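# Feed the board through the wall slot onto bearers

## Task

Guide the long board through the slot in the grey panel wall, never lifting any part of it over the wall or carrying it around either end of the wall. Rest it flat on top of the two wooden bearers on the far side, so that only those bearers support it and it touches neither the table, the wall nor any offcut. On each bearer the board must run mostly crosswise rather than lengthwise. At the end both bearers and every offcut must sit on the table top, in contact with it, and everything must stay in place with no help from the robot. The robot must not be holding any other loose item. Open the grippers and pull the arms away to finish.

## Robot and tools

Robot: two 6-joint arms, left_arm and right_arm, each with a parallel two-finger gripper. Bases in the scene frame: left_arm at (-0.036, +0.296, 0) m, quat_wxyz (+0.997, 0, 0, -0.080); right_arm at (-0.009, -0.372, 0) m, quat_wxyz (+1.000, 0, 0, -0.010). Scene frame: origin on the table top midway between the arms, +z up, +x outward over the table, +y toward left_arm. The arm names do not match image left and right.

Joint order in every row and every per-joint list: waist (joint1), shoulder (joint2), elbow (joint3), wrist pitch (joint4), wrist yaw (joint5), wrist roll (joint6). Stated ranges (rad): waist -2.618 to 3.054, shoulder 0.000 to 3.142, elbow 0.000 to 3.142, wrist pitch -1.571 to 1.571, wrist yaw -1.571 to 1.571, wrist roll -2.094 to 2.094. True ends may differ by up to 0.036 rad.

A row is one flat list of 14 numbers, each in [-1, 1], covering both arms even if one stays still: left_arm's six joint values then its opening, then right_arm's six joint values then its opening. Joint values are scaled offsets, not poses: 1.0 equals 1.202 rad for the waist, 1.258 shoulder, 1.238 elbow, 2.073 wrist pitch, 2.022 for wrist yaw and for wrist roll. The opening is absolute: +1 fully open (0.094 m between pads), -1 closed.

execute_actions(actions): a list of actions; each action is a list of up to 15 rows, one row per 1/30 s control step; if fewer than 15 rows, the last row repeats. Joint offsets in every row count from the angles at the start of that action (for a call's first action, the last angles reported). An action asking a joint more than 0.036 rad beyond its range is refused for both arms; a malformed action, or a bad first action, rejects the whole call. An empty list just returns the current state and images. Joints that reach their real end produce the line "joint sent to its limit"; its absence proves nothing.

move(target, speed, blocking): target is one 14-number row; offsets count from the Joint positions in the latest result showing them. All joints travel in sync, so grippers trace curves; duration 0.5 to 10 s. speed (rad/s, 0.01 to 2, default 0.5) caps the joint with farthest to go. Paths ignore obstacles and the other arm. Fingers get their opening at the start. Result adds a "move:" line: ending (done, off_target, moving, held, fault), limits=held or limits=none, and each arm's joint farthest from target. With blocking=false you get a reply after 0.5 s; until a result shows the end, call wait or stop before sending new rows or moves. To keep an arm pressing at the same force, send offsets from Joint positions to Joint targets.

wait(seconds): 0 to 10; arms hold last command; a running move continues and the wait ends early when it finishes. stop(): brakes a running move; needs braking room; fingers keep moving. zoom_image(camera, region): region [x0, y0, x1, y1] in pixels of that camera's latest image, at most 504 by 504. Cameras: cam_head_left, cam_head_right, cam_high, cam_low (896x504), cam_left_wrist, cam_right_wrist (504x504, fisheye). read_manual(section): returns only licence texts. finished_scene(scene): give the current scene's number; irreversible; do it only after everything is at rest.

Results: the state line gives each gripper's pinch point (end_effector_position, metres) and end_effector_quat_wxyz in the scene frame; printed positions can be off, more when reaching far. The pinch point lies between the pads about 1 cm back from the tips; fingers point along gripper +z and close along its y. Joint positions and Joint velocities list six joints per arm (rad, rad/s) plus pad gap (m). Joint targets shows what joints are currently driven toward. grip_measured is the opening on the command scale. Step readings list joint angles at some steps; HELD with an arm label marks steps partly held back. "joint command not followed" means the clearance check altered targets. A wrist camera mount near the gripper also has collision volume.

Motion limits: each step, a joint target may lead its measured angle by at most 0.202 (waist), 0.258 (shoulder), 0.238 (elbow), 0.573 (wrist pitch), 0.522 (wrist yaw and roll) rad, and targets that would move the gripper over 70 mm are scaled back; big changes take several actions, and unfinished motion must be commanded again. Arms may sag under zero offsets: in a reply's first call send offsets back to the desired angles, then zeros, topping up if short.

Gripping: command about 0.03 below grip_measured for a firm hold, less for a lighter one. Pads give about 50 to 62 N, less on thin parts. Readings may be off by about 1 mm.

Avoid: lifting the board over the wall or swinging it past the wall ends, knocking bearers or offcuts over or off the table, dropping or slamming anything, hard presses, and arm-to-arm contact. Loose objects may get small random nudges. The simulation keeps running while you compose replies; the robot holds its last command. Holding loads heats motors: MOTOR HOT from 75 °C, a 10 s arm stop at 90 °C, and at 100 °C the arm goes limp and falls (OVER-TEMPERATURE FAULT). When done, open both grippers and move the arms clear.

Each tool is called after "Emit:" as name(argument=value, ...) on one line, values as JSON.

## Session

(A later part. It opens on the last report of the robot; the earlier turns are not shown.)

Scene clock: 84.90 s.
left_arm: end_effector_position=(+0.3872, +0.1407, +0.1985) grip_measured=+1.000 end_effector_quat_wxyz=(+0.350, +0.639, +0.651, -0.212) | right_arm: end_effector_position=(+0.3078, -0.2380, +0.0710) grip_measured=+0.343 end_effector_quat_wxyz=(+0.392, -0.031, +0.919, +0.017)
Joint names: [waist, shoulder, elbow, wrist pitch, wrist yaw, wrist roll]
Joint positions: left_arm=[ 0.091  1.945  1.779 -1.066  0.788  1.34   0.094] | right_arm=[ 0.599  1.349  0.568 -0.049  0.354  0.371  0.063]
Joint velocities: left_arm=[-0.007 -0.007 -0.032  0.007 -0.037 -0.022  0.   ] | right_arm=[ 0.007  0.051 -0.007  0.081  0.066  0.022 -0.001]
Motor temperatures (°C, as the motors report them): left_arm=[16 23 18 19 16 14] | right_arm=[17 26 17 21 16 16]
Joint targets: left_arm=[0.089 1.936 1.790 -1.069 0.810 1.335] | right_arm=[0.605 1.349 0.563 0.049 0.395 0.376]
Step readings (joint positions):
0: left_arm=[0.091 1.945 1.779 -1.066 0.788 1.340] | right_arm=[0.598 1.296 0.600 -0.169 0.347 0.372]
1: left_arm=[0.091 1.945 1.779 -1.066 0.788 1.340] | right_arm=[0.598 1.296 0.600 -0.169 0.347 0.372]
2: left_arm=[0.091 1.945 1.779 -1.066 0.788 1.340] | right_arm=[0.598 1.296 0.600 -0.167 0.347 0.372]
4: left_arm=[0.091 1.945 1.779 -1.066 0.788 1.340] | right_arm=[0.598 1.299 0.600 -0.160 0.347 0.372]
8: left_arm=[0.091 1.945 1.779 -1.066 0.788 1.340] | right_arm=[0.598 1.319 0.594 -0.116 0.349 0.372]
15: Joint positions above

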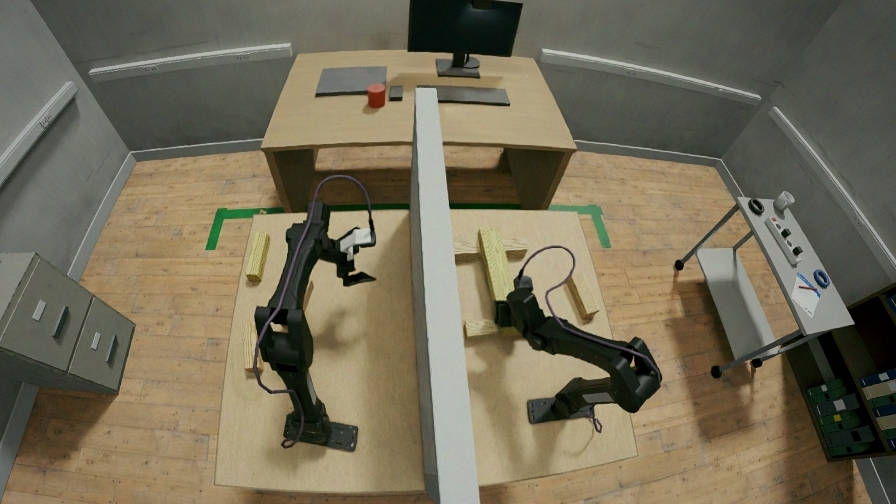

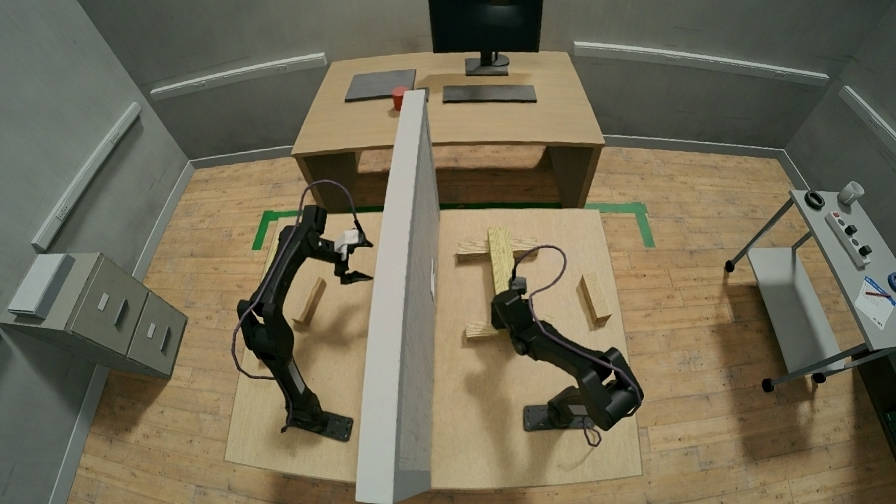

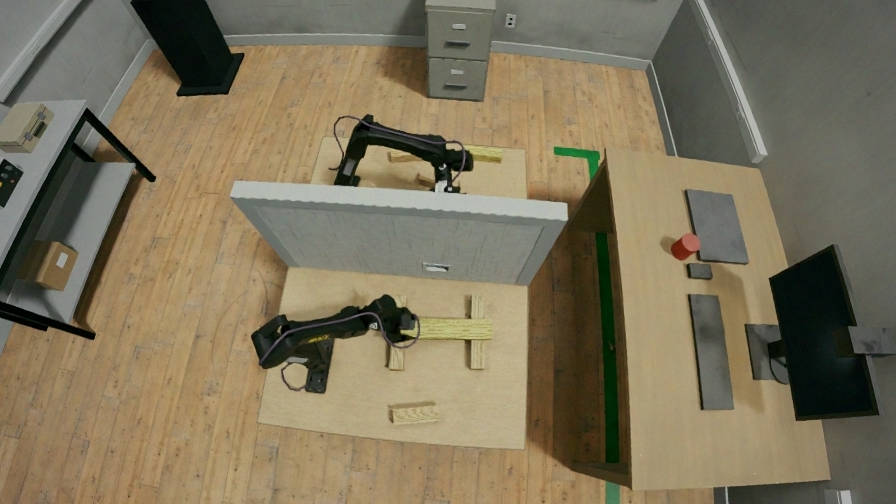

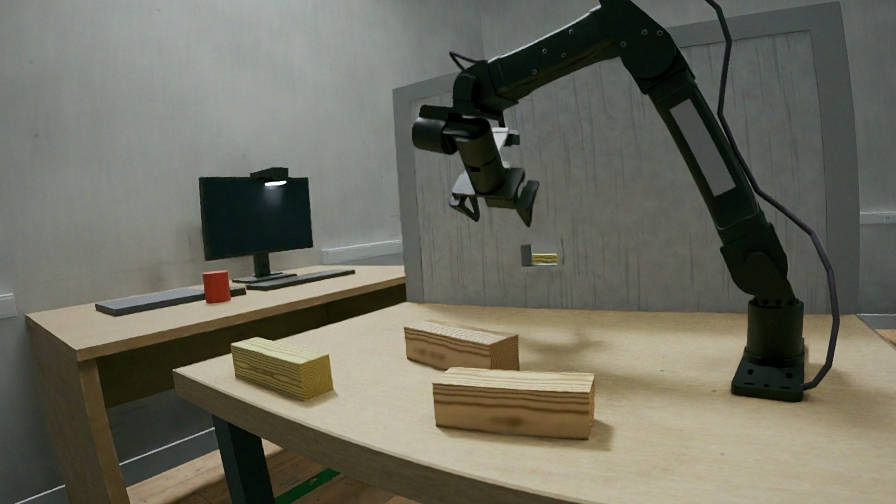

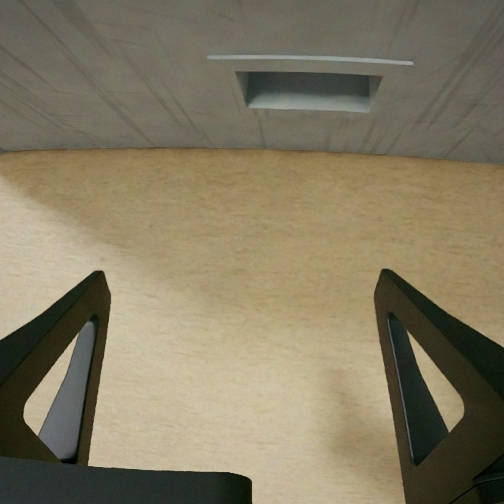

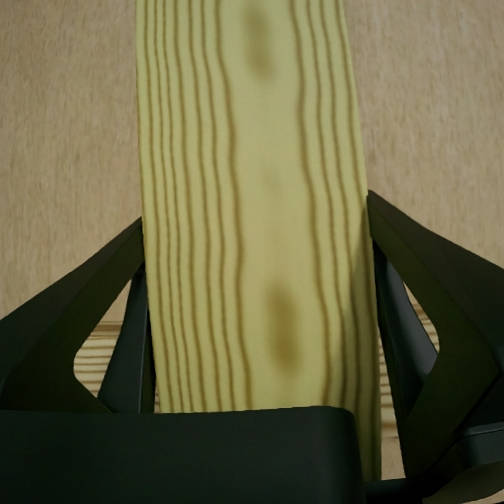

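Emit:
execute_actions(actions=[])

Emit:
zoom_image(camera="cam_head_right", region=[440, 210, 580, 350])

Emit:
zoom_image(camera="cam_high", region=[340, 240, 540, 440])

Emit:
zoom_image(camera="cam_low", region=[500, 225, 580, 285])

Scene clock: 85.23 s.
left_arm: end_effector_position=(+0.3872, +0.1407, +0.1985) grip_measured=+1.000 end_effector_quat_wxyz=(+0.350, +0.639, +0.651, -0.212) | right_arm: end_effector_position=(+0.3083, -0.2380, +0.0710) grip_measured=+0.343 end_effector_quat_wxyz=(+0.393, -0.031, +0.919, +0.017)
Joint names: [waist, shoulder, elbow, wrist pitch, wrist yaw, wrist roll]
Joint positions: left_arm=[ 0.091  1.945  1.779 -1.066  0.788  1.34   0.094] | right_arm=[ 0.599  1.35   0.566 -0.043  0.355  0.371  0.063]
Joint velocities: left_arm=[-0.012 -0.027 -0.007  0.022 -0.007  0.037  0.   ] | right_arm=[ 0.002 -0.022 -0.012  0.007 -0.037  0.037 -0.   ]
Motor temperatures (°C, as the motors report them): left_arm=[16 23 18 19 16 14] | right_arm=[17 26 17 21 16 16]
Joint targets: left_arm=[0.089 1.936 1.790 -1.069 0.810 1.335] | right_arm=[0.605 1.350 0.563 0.049 0.395 0.376]

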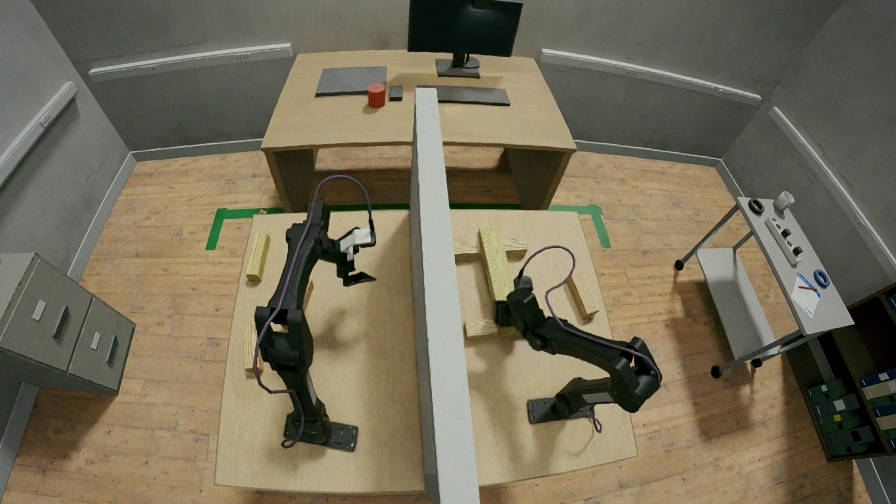

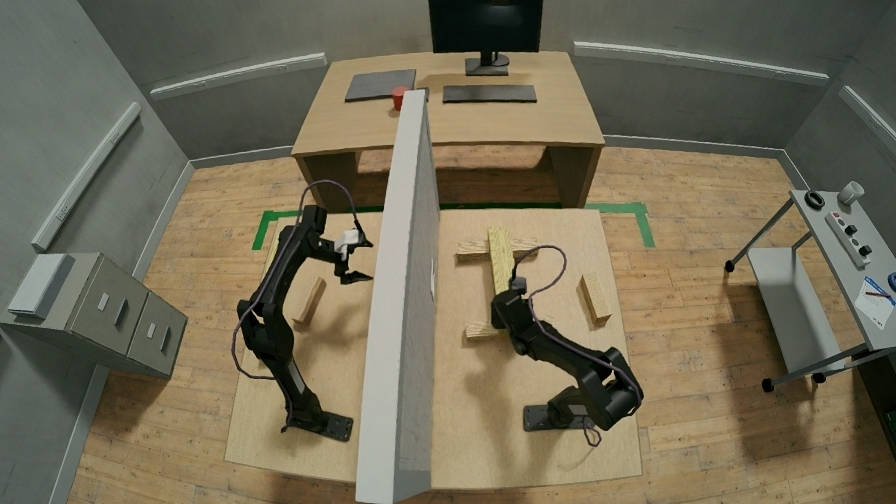

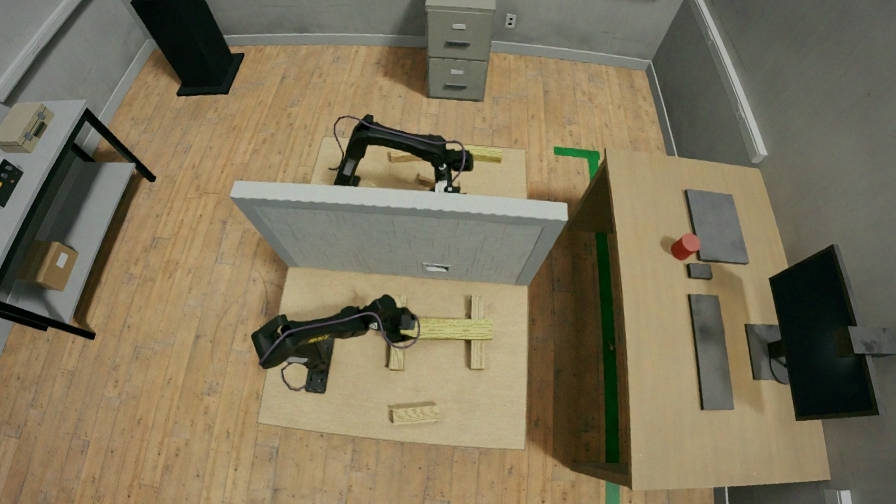

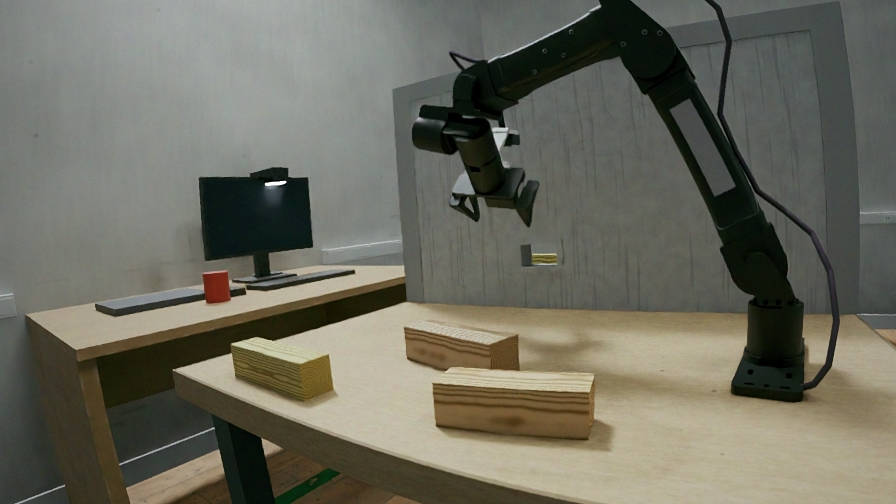

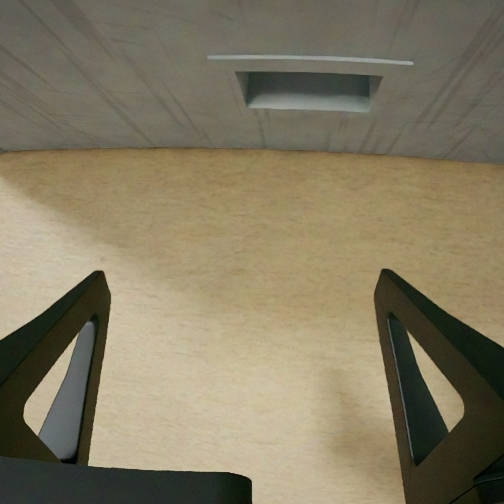

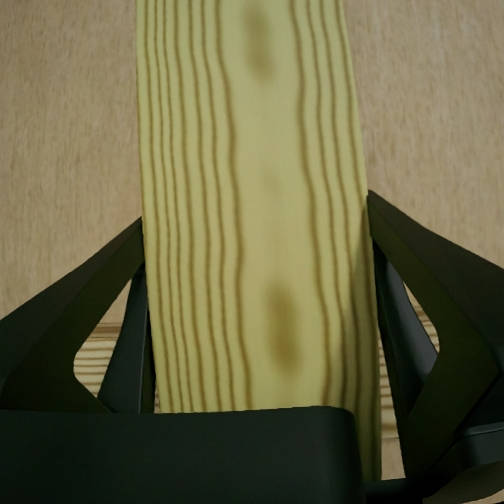

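Region (440, 210, 580, 350) of cam_head_right's 896x504 image, scaled by 3.600, with more detail than that image has.

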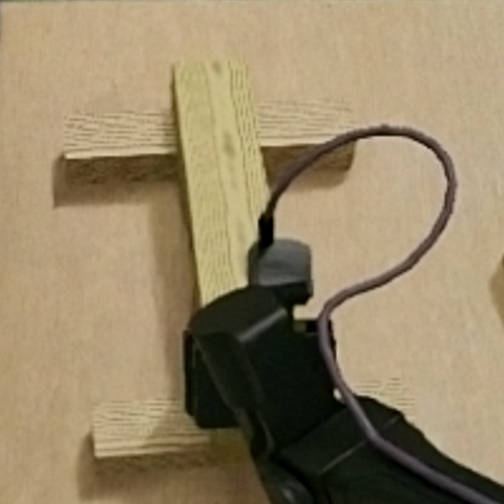

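Region (340, 240, 540, 440) of cam_high's 896x504 image, scaled by 2.520, with more detail than that image has.

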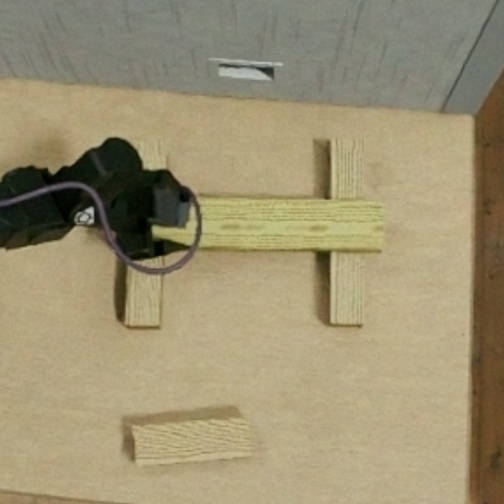

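Region (500, 225, 580, 285) of cam_low's 896x504 image, scaled by 6.300, with more detail than that image has; it fills the top 378 rows of this view, and the rest is white.

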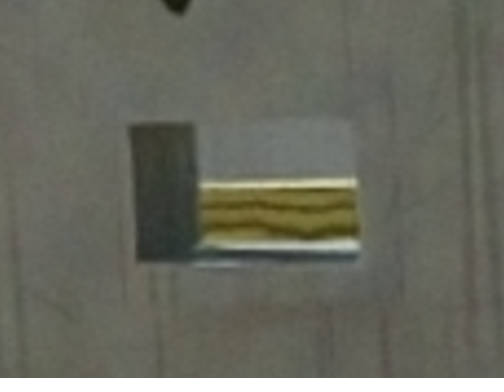

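Emit:
execute_actions(actions=[[[-0.0017,-0.0072,0.0081,-0.0014,0.0109,-0.0025,1,0.0040,-0.0016,-0.0008,0.0368,0.0165,0.0021,0.2],[-0.0017,-0.0072,0.0081,-0.0014,0.0109,-0.0025,1,0.0033,-0.0028,0.0008,0.0293,0.0132,0.0017,0.2],[-0.0017,-0.0072,0.0081,-0.0014,0.0109,-0.0025,1,0.0027,-0.0040,0.0024,0.0217,0.0099,0.0012,0.2],[-0.0017,-0.0072,0.0081,-0.0014,0.0109,-0.0025,1,0.0020,-0.0052,0.0040,0.0141,0.0066,0.0008,0.2],[-0.0017,-0.0072,0.0081,-0.0014,0.0109,-0.0025,1,0.0014,-0.0064,0.0057,0.0066,0.0033,0.0004,0.2],[-0.0017,-0.0072,0.0081,-0.0014,0.0109,-0.0025,1,0.0008,-0.0072,0.0073,-0.001,0,0,0.2],[-0.0017,-0.0072,0.0081,-0.0014,0.0109,-0.0025,1,0.0008,-0.0072,0.0073,-0.001,0,0,1],[-0.0017,-0.0072,0.0081,-0.0014,0.0109,-0.0025,1,0.0008,-0.0072,0.0073,-0.001,0,0,1],[-0.0017,-0.0072,0.0081,-0.0014,0.0109,-0.0025,1,0.0008,-0.0143,0.0073,-0.001,0,0,1],[-0.0017,-0.0072,0.0081,-0.0014,0.0109,-0.0025,1,0.0008,-0.0278,0.0073,-0.001,0,0,1],[-0.0017,-0.0072,0.0081,-0.0014,0.0109,-0.0025,1,0.0008,-0.0477,0.0073,-0.001,0,0,1],[-0.0017,-0.0072,0.0081,-0.0014,0.0109,-0.0025,1,0.0008,-0.0715,0.0073,-0.001,0,0,1],[-0.0017,-0.0072,0.0081,-0.0014,0.0109,-0.0025,1,0.0008,-0.0954,0.0073,-0.001,0,0,1],[-0.0017,-0.0072,0.0081,-0.0014,0.0109,-0.0025,1,0.0008,-0.1192,0.0073,-0.001,0,0,1],[-0.0017,-0.0072,0.0081,-0.0014,0.0109,-0.0025,1,0.0008,-0.1431,0.0073,-0.001,0,0,1]]])

Scene clock: 86.90 s.
left_arm: end_effector_position=(+0.3872, +0.1407, +0.1985) grip_measured=+1.000 end_effector_quat_wxyz=(+0.350, +0.639, +0.651, -0.212) | right_arm: end_effector_position=(+0.3094, -0.2368, +0.1015) grip_measured=+1.000 end_effector_quat_wxyz=(+0.428, -0.022, +0.903, +0.039)
Joint names: [waist, shoulder, elbow, wrist pitch, wrist yaw, wrist roll]
Joint positions: left_arm=[ 0.091  1.945  1.779 -1.066  0.788  1.34   0.094] | right_arm=[ 0.599  1.249  0.566 -0.054  0.353  0.371  0.094]
Joint velocities: left_arm=[ 0.002  0.007 -0.012 -0.081  0.007 -0.007  0.   ] | right_arm=[-0.017 -0.945 -0.012 -0.007  0.007 -0.037  0.   ]
Motor temperatures (°C, as the motors report them): left_arm=[16 23 18 19 16 14] | right_arm=[17 26 17 22 16 16]
Joint targets: left_arm=[0.089 1.936 1.790 -1.069 0.810 1.335] | right_arm=[0.600 1.170 0.575 -0.045 0.356 0.371]
Step readings (joint positions):
0: left_arm=[0.091 1.945 1.779 -1.066 0.788 1.340] | right_arm=[0.599 1.350 0.566 -0.043 0.355 0.371]
1: left_arm=[0.091 1.945 1.779 -1.066 0.788 1.340] | right_arm=[0.599 1.350 0.566 -0.043 0.355 0.371]
2: left_arm=[0.091 1.945 1.779 -1.066 0.788 1.340] | right_arm=[0.599 1.350 0.566 -0.043 0.355 0.371]
4: left_arm=[0.091 1.945 1.779 -1.066 0.788 1.340] | right_arm=[0.599 1.350 0.566 -0.045 0.355 0.371]
8: left_arm=[0.091 1.945 1.779 -1.066 0.788 1.340] | right_arm=[0.599 1.350 0.566 -0.049 0.354 0.371]
15: Joint positions above

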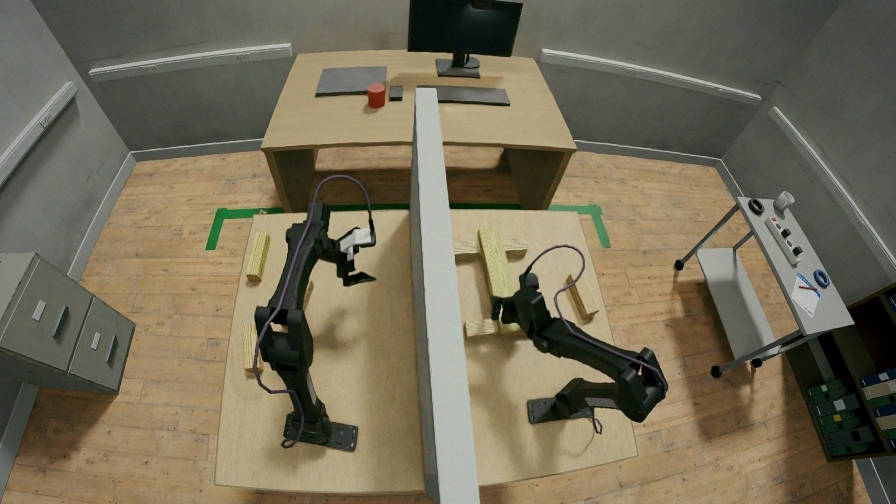

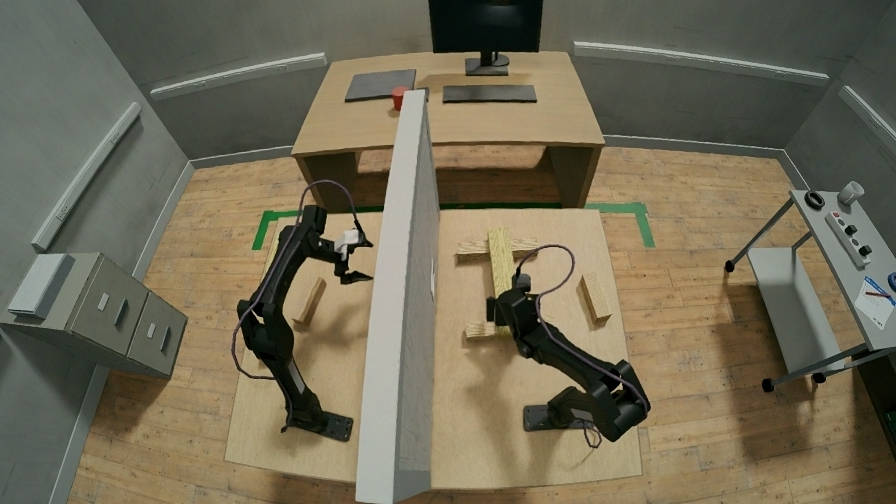

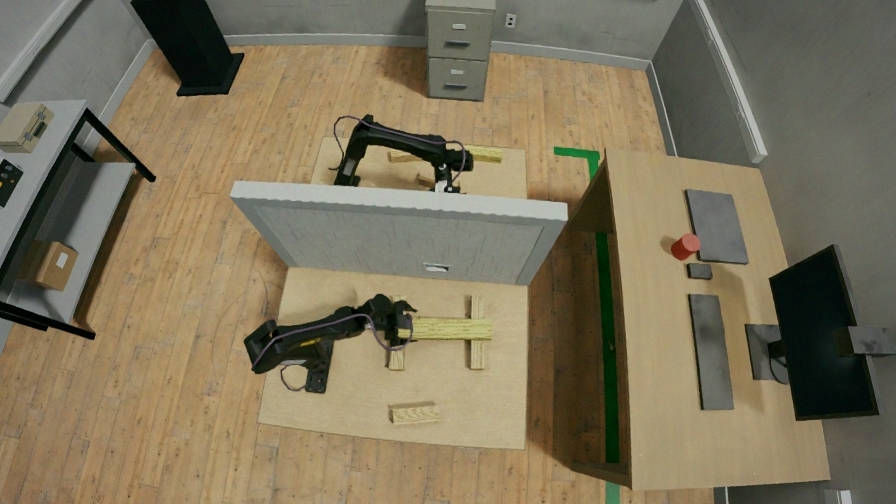

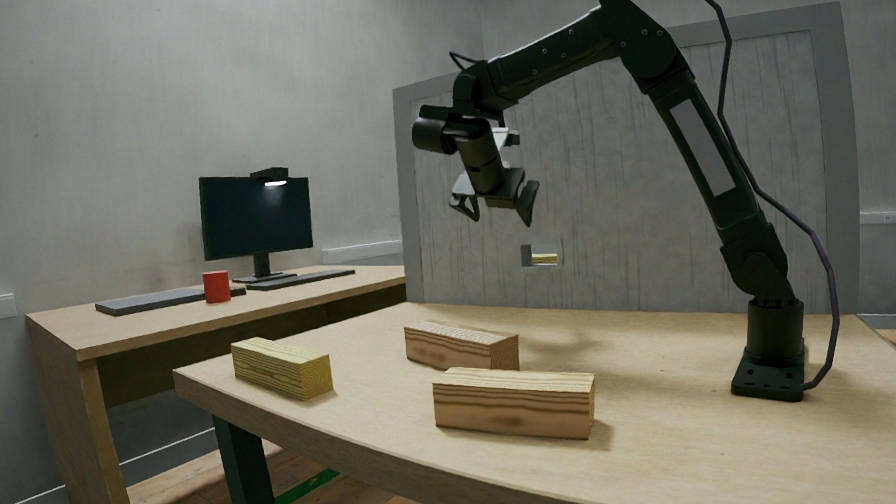

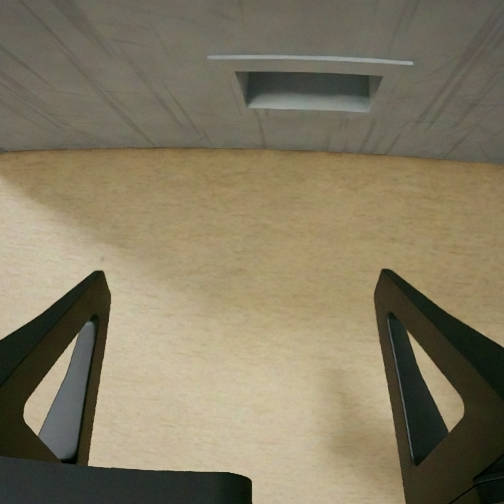

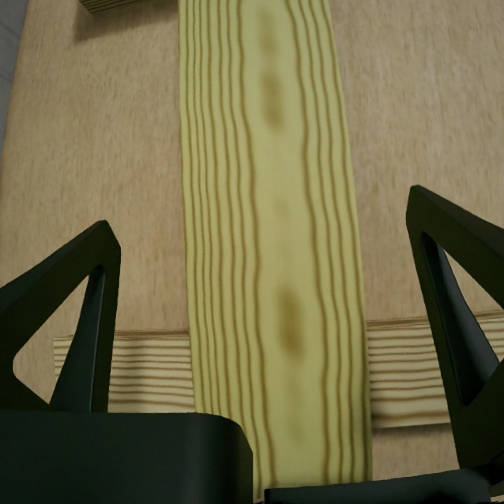

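Emit:
execute_actions(actions=[])

Emit:
zoom_image(camera="cam_head_left", region=[440, 200, 640, 400])

Emit:
zoom_image(camera="cam_high", region=[340, 240, 540, 440])

Scene clock: 87.00 s.
left_arm: end_effector_position=(+0.3872, +0.1407, +0.1985) grip_measured=+1.000 end_effector_quat_wxyz=(+0.350, +0.639, +0.651, -0.212) | right_arm: end_effector_position=(+0.3115, -0.2354, +0.1247) grip_measured=+1.000 end_effector_quat_wxyz=(+0.458, -0.014, +0.887, +0.058)
Joint names: [waist, shoulder, elbow, wrist pitch, wrist yaw, wrist roll]
Joint positions: left_arm=[ 0.091  1.945  1.779 -1.066  0.788  1.34   0.094] | right_arm=[ 0.599  1.185  0.566 -0.04   0.353  0.371  0.094]
Joint velocities: left_arm=[ 0.002  0.017  0.012 -0.037 -0.022  0.051  0.   ] | right_arm=[ 0.007 -0.252  0.002  0.139  0.022 -0.095  0.   ]
Motor temperatures (°C, as the motors report them): left_arm=[16 23 18 19 16 14] | right_arm=[17 26 17 22 16 16]
Joint targets: left_arm=[0.089 1.936 1.790 -1.069 0.810 1.335] | right_arm=[0.600 1.170 0.575 -0.045 0.356 0.371]

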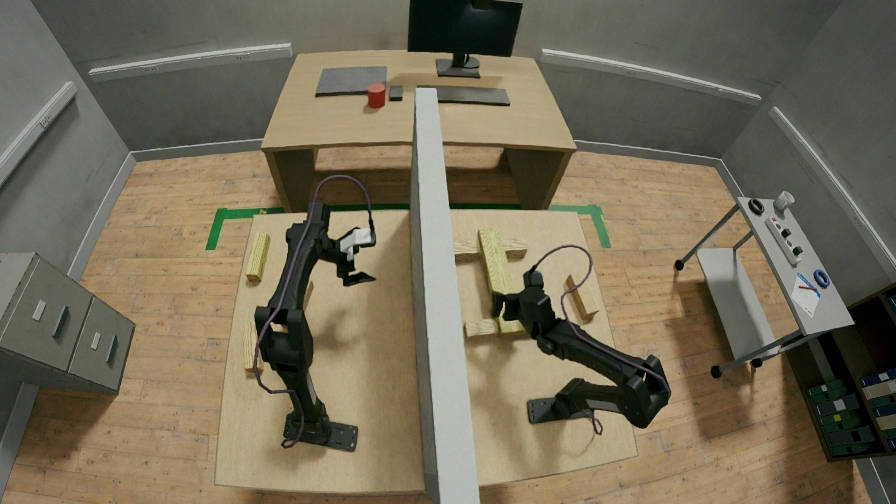

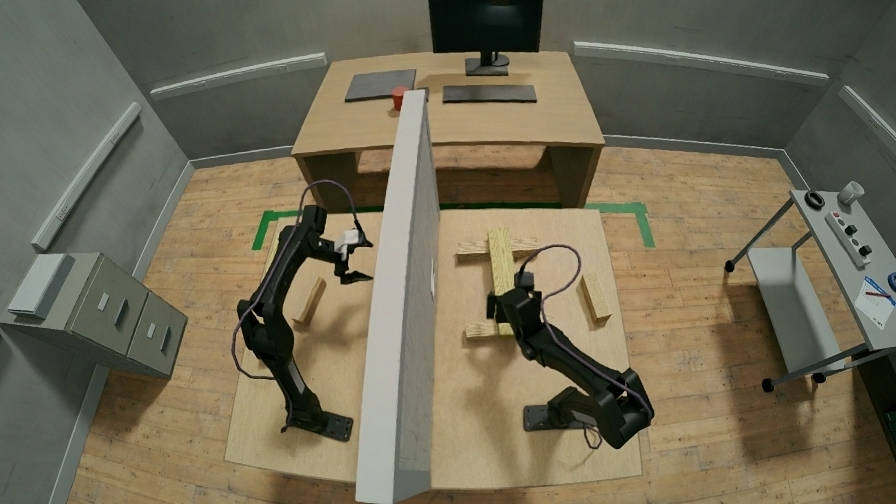

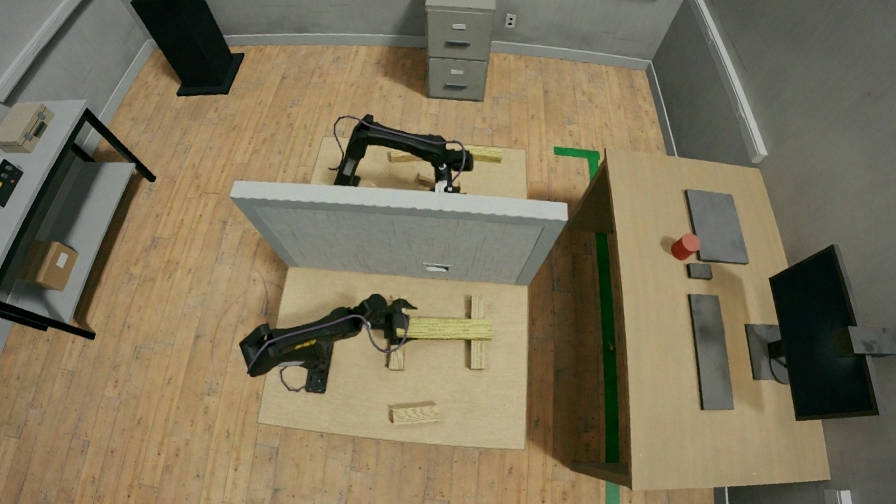

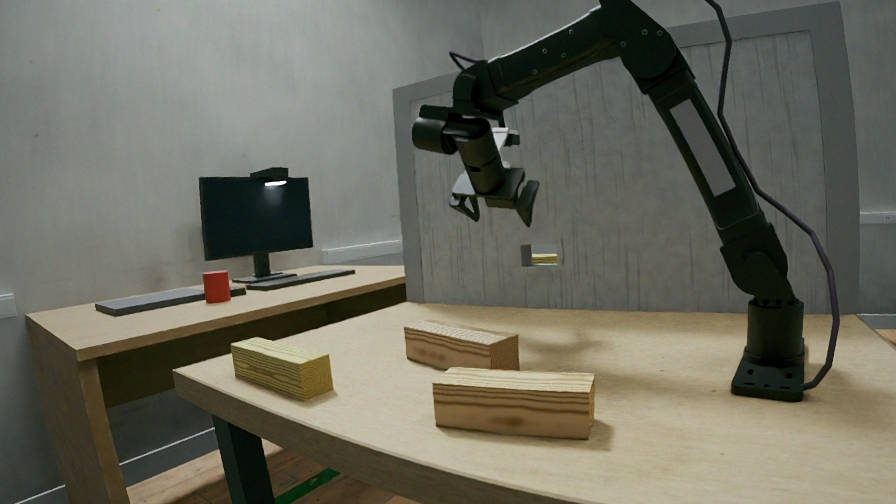

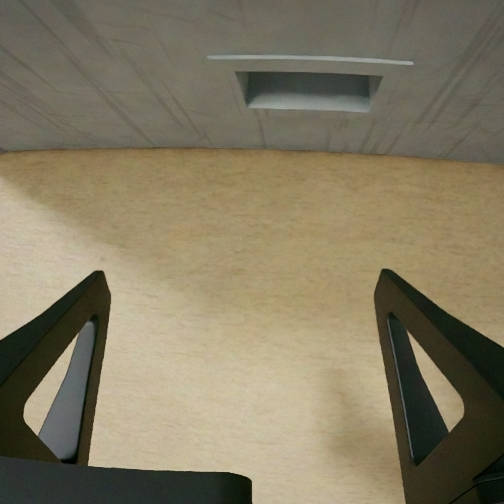

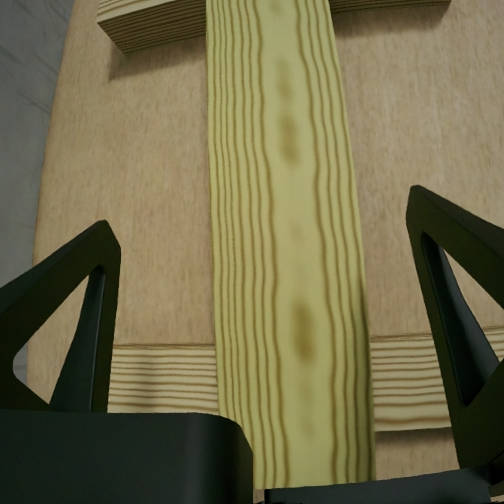

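Region (440, 200, 640, 400) of cam_head_left's 896x504 image, scaled by 2.520, with more detail than that image has.

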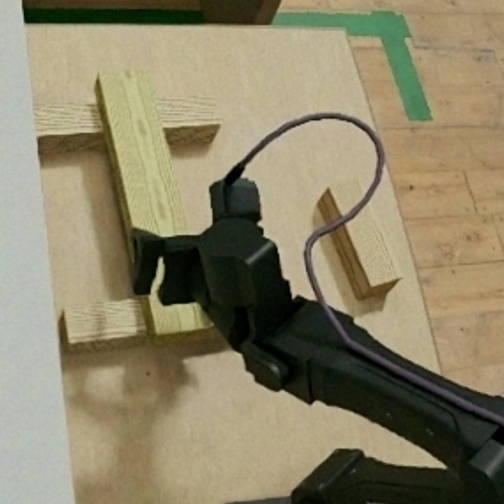

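Region (340, 240, 540, 440) of cam_high's 896x504 image, scaled by 2.520, with more detail than that image has.

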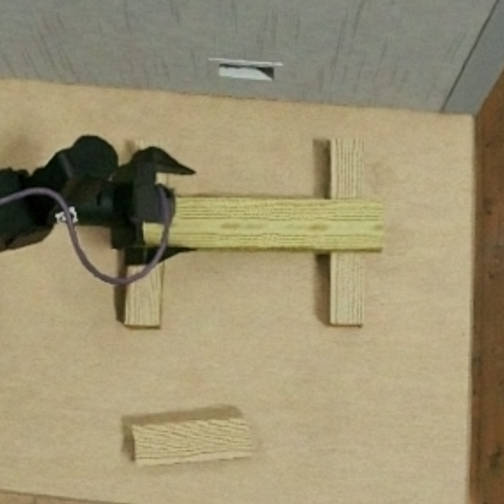

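Emit:
finished_scene(scene=2)

The scene is finished: the task was done.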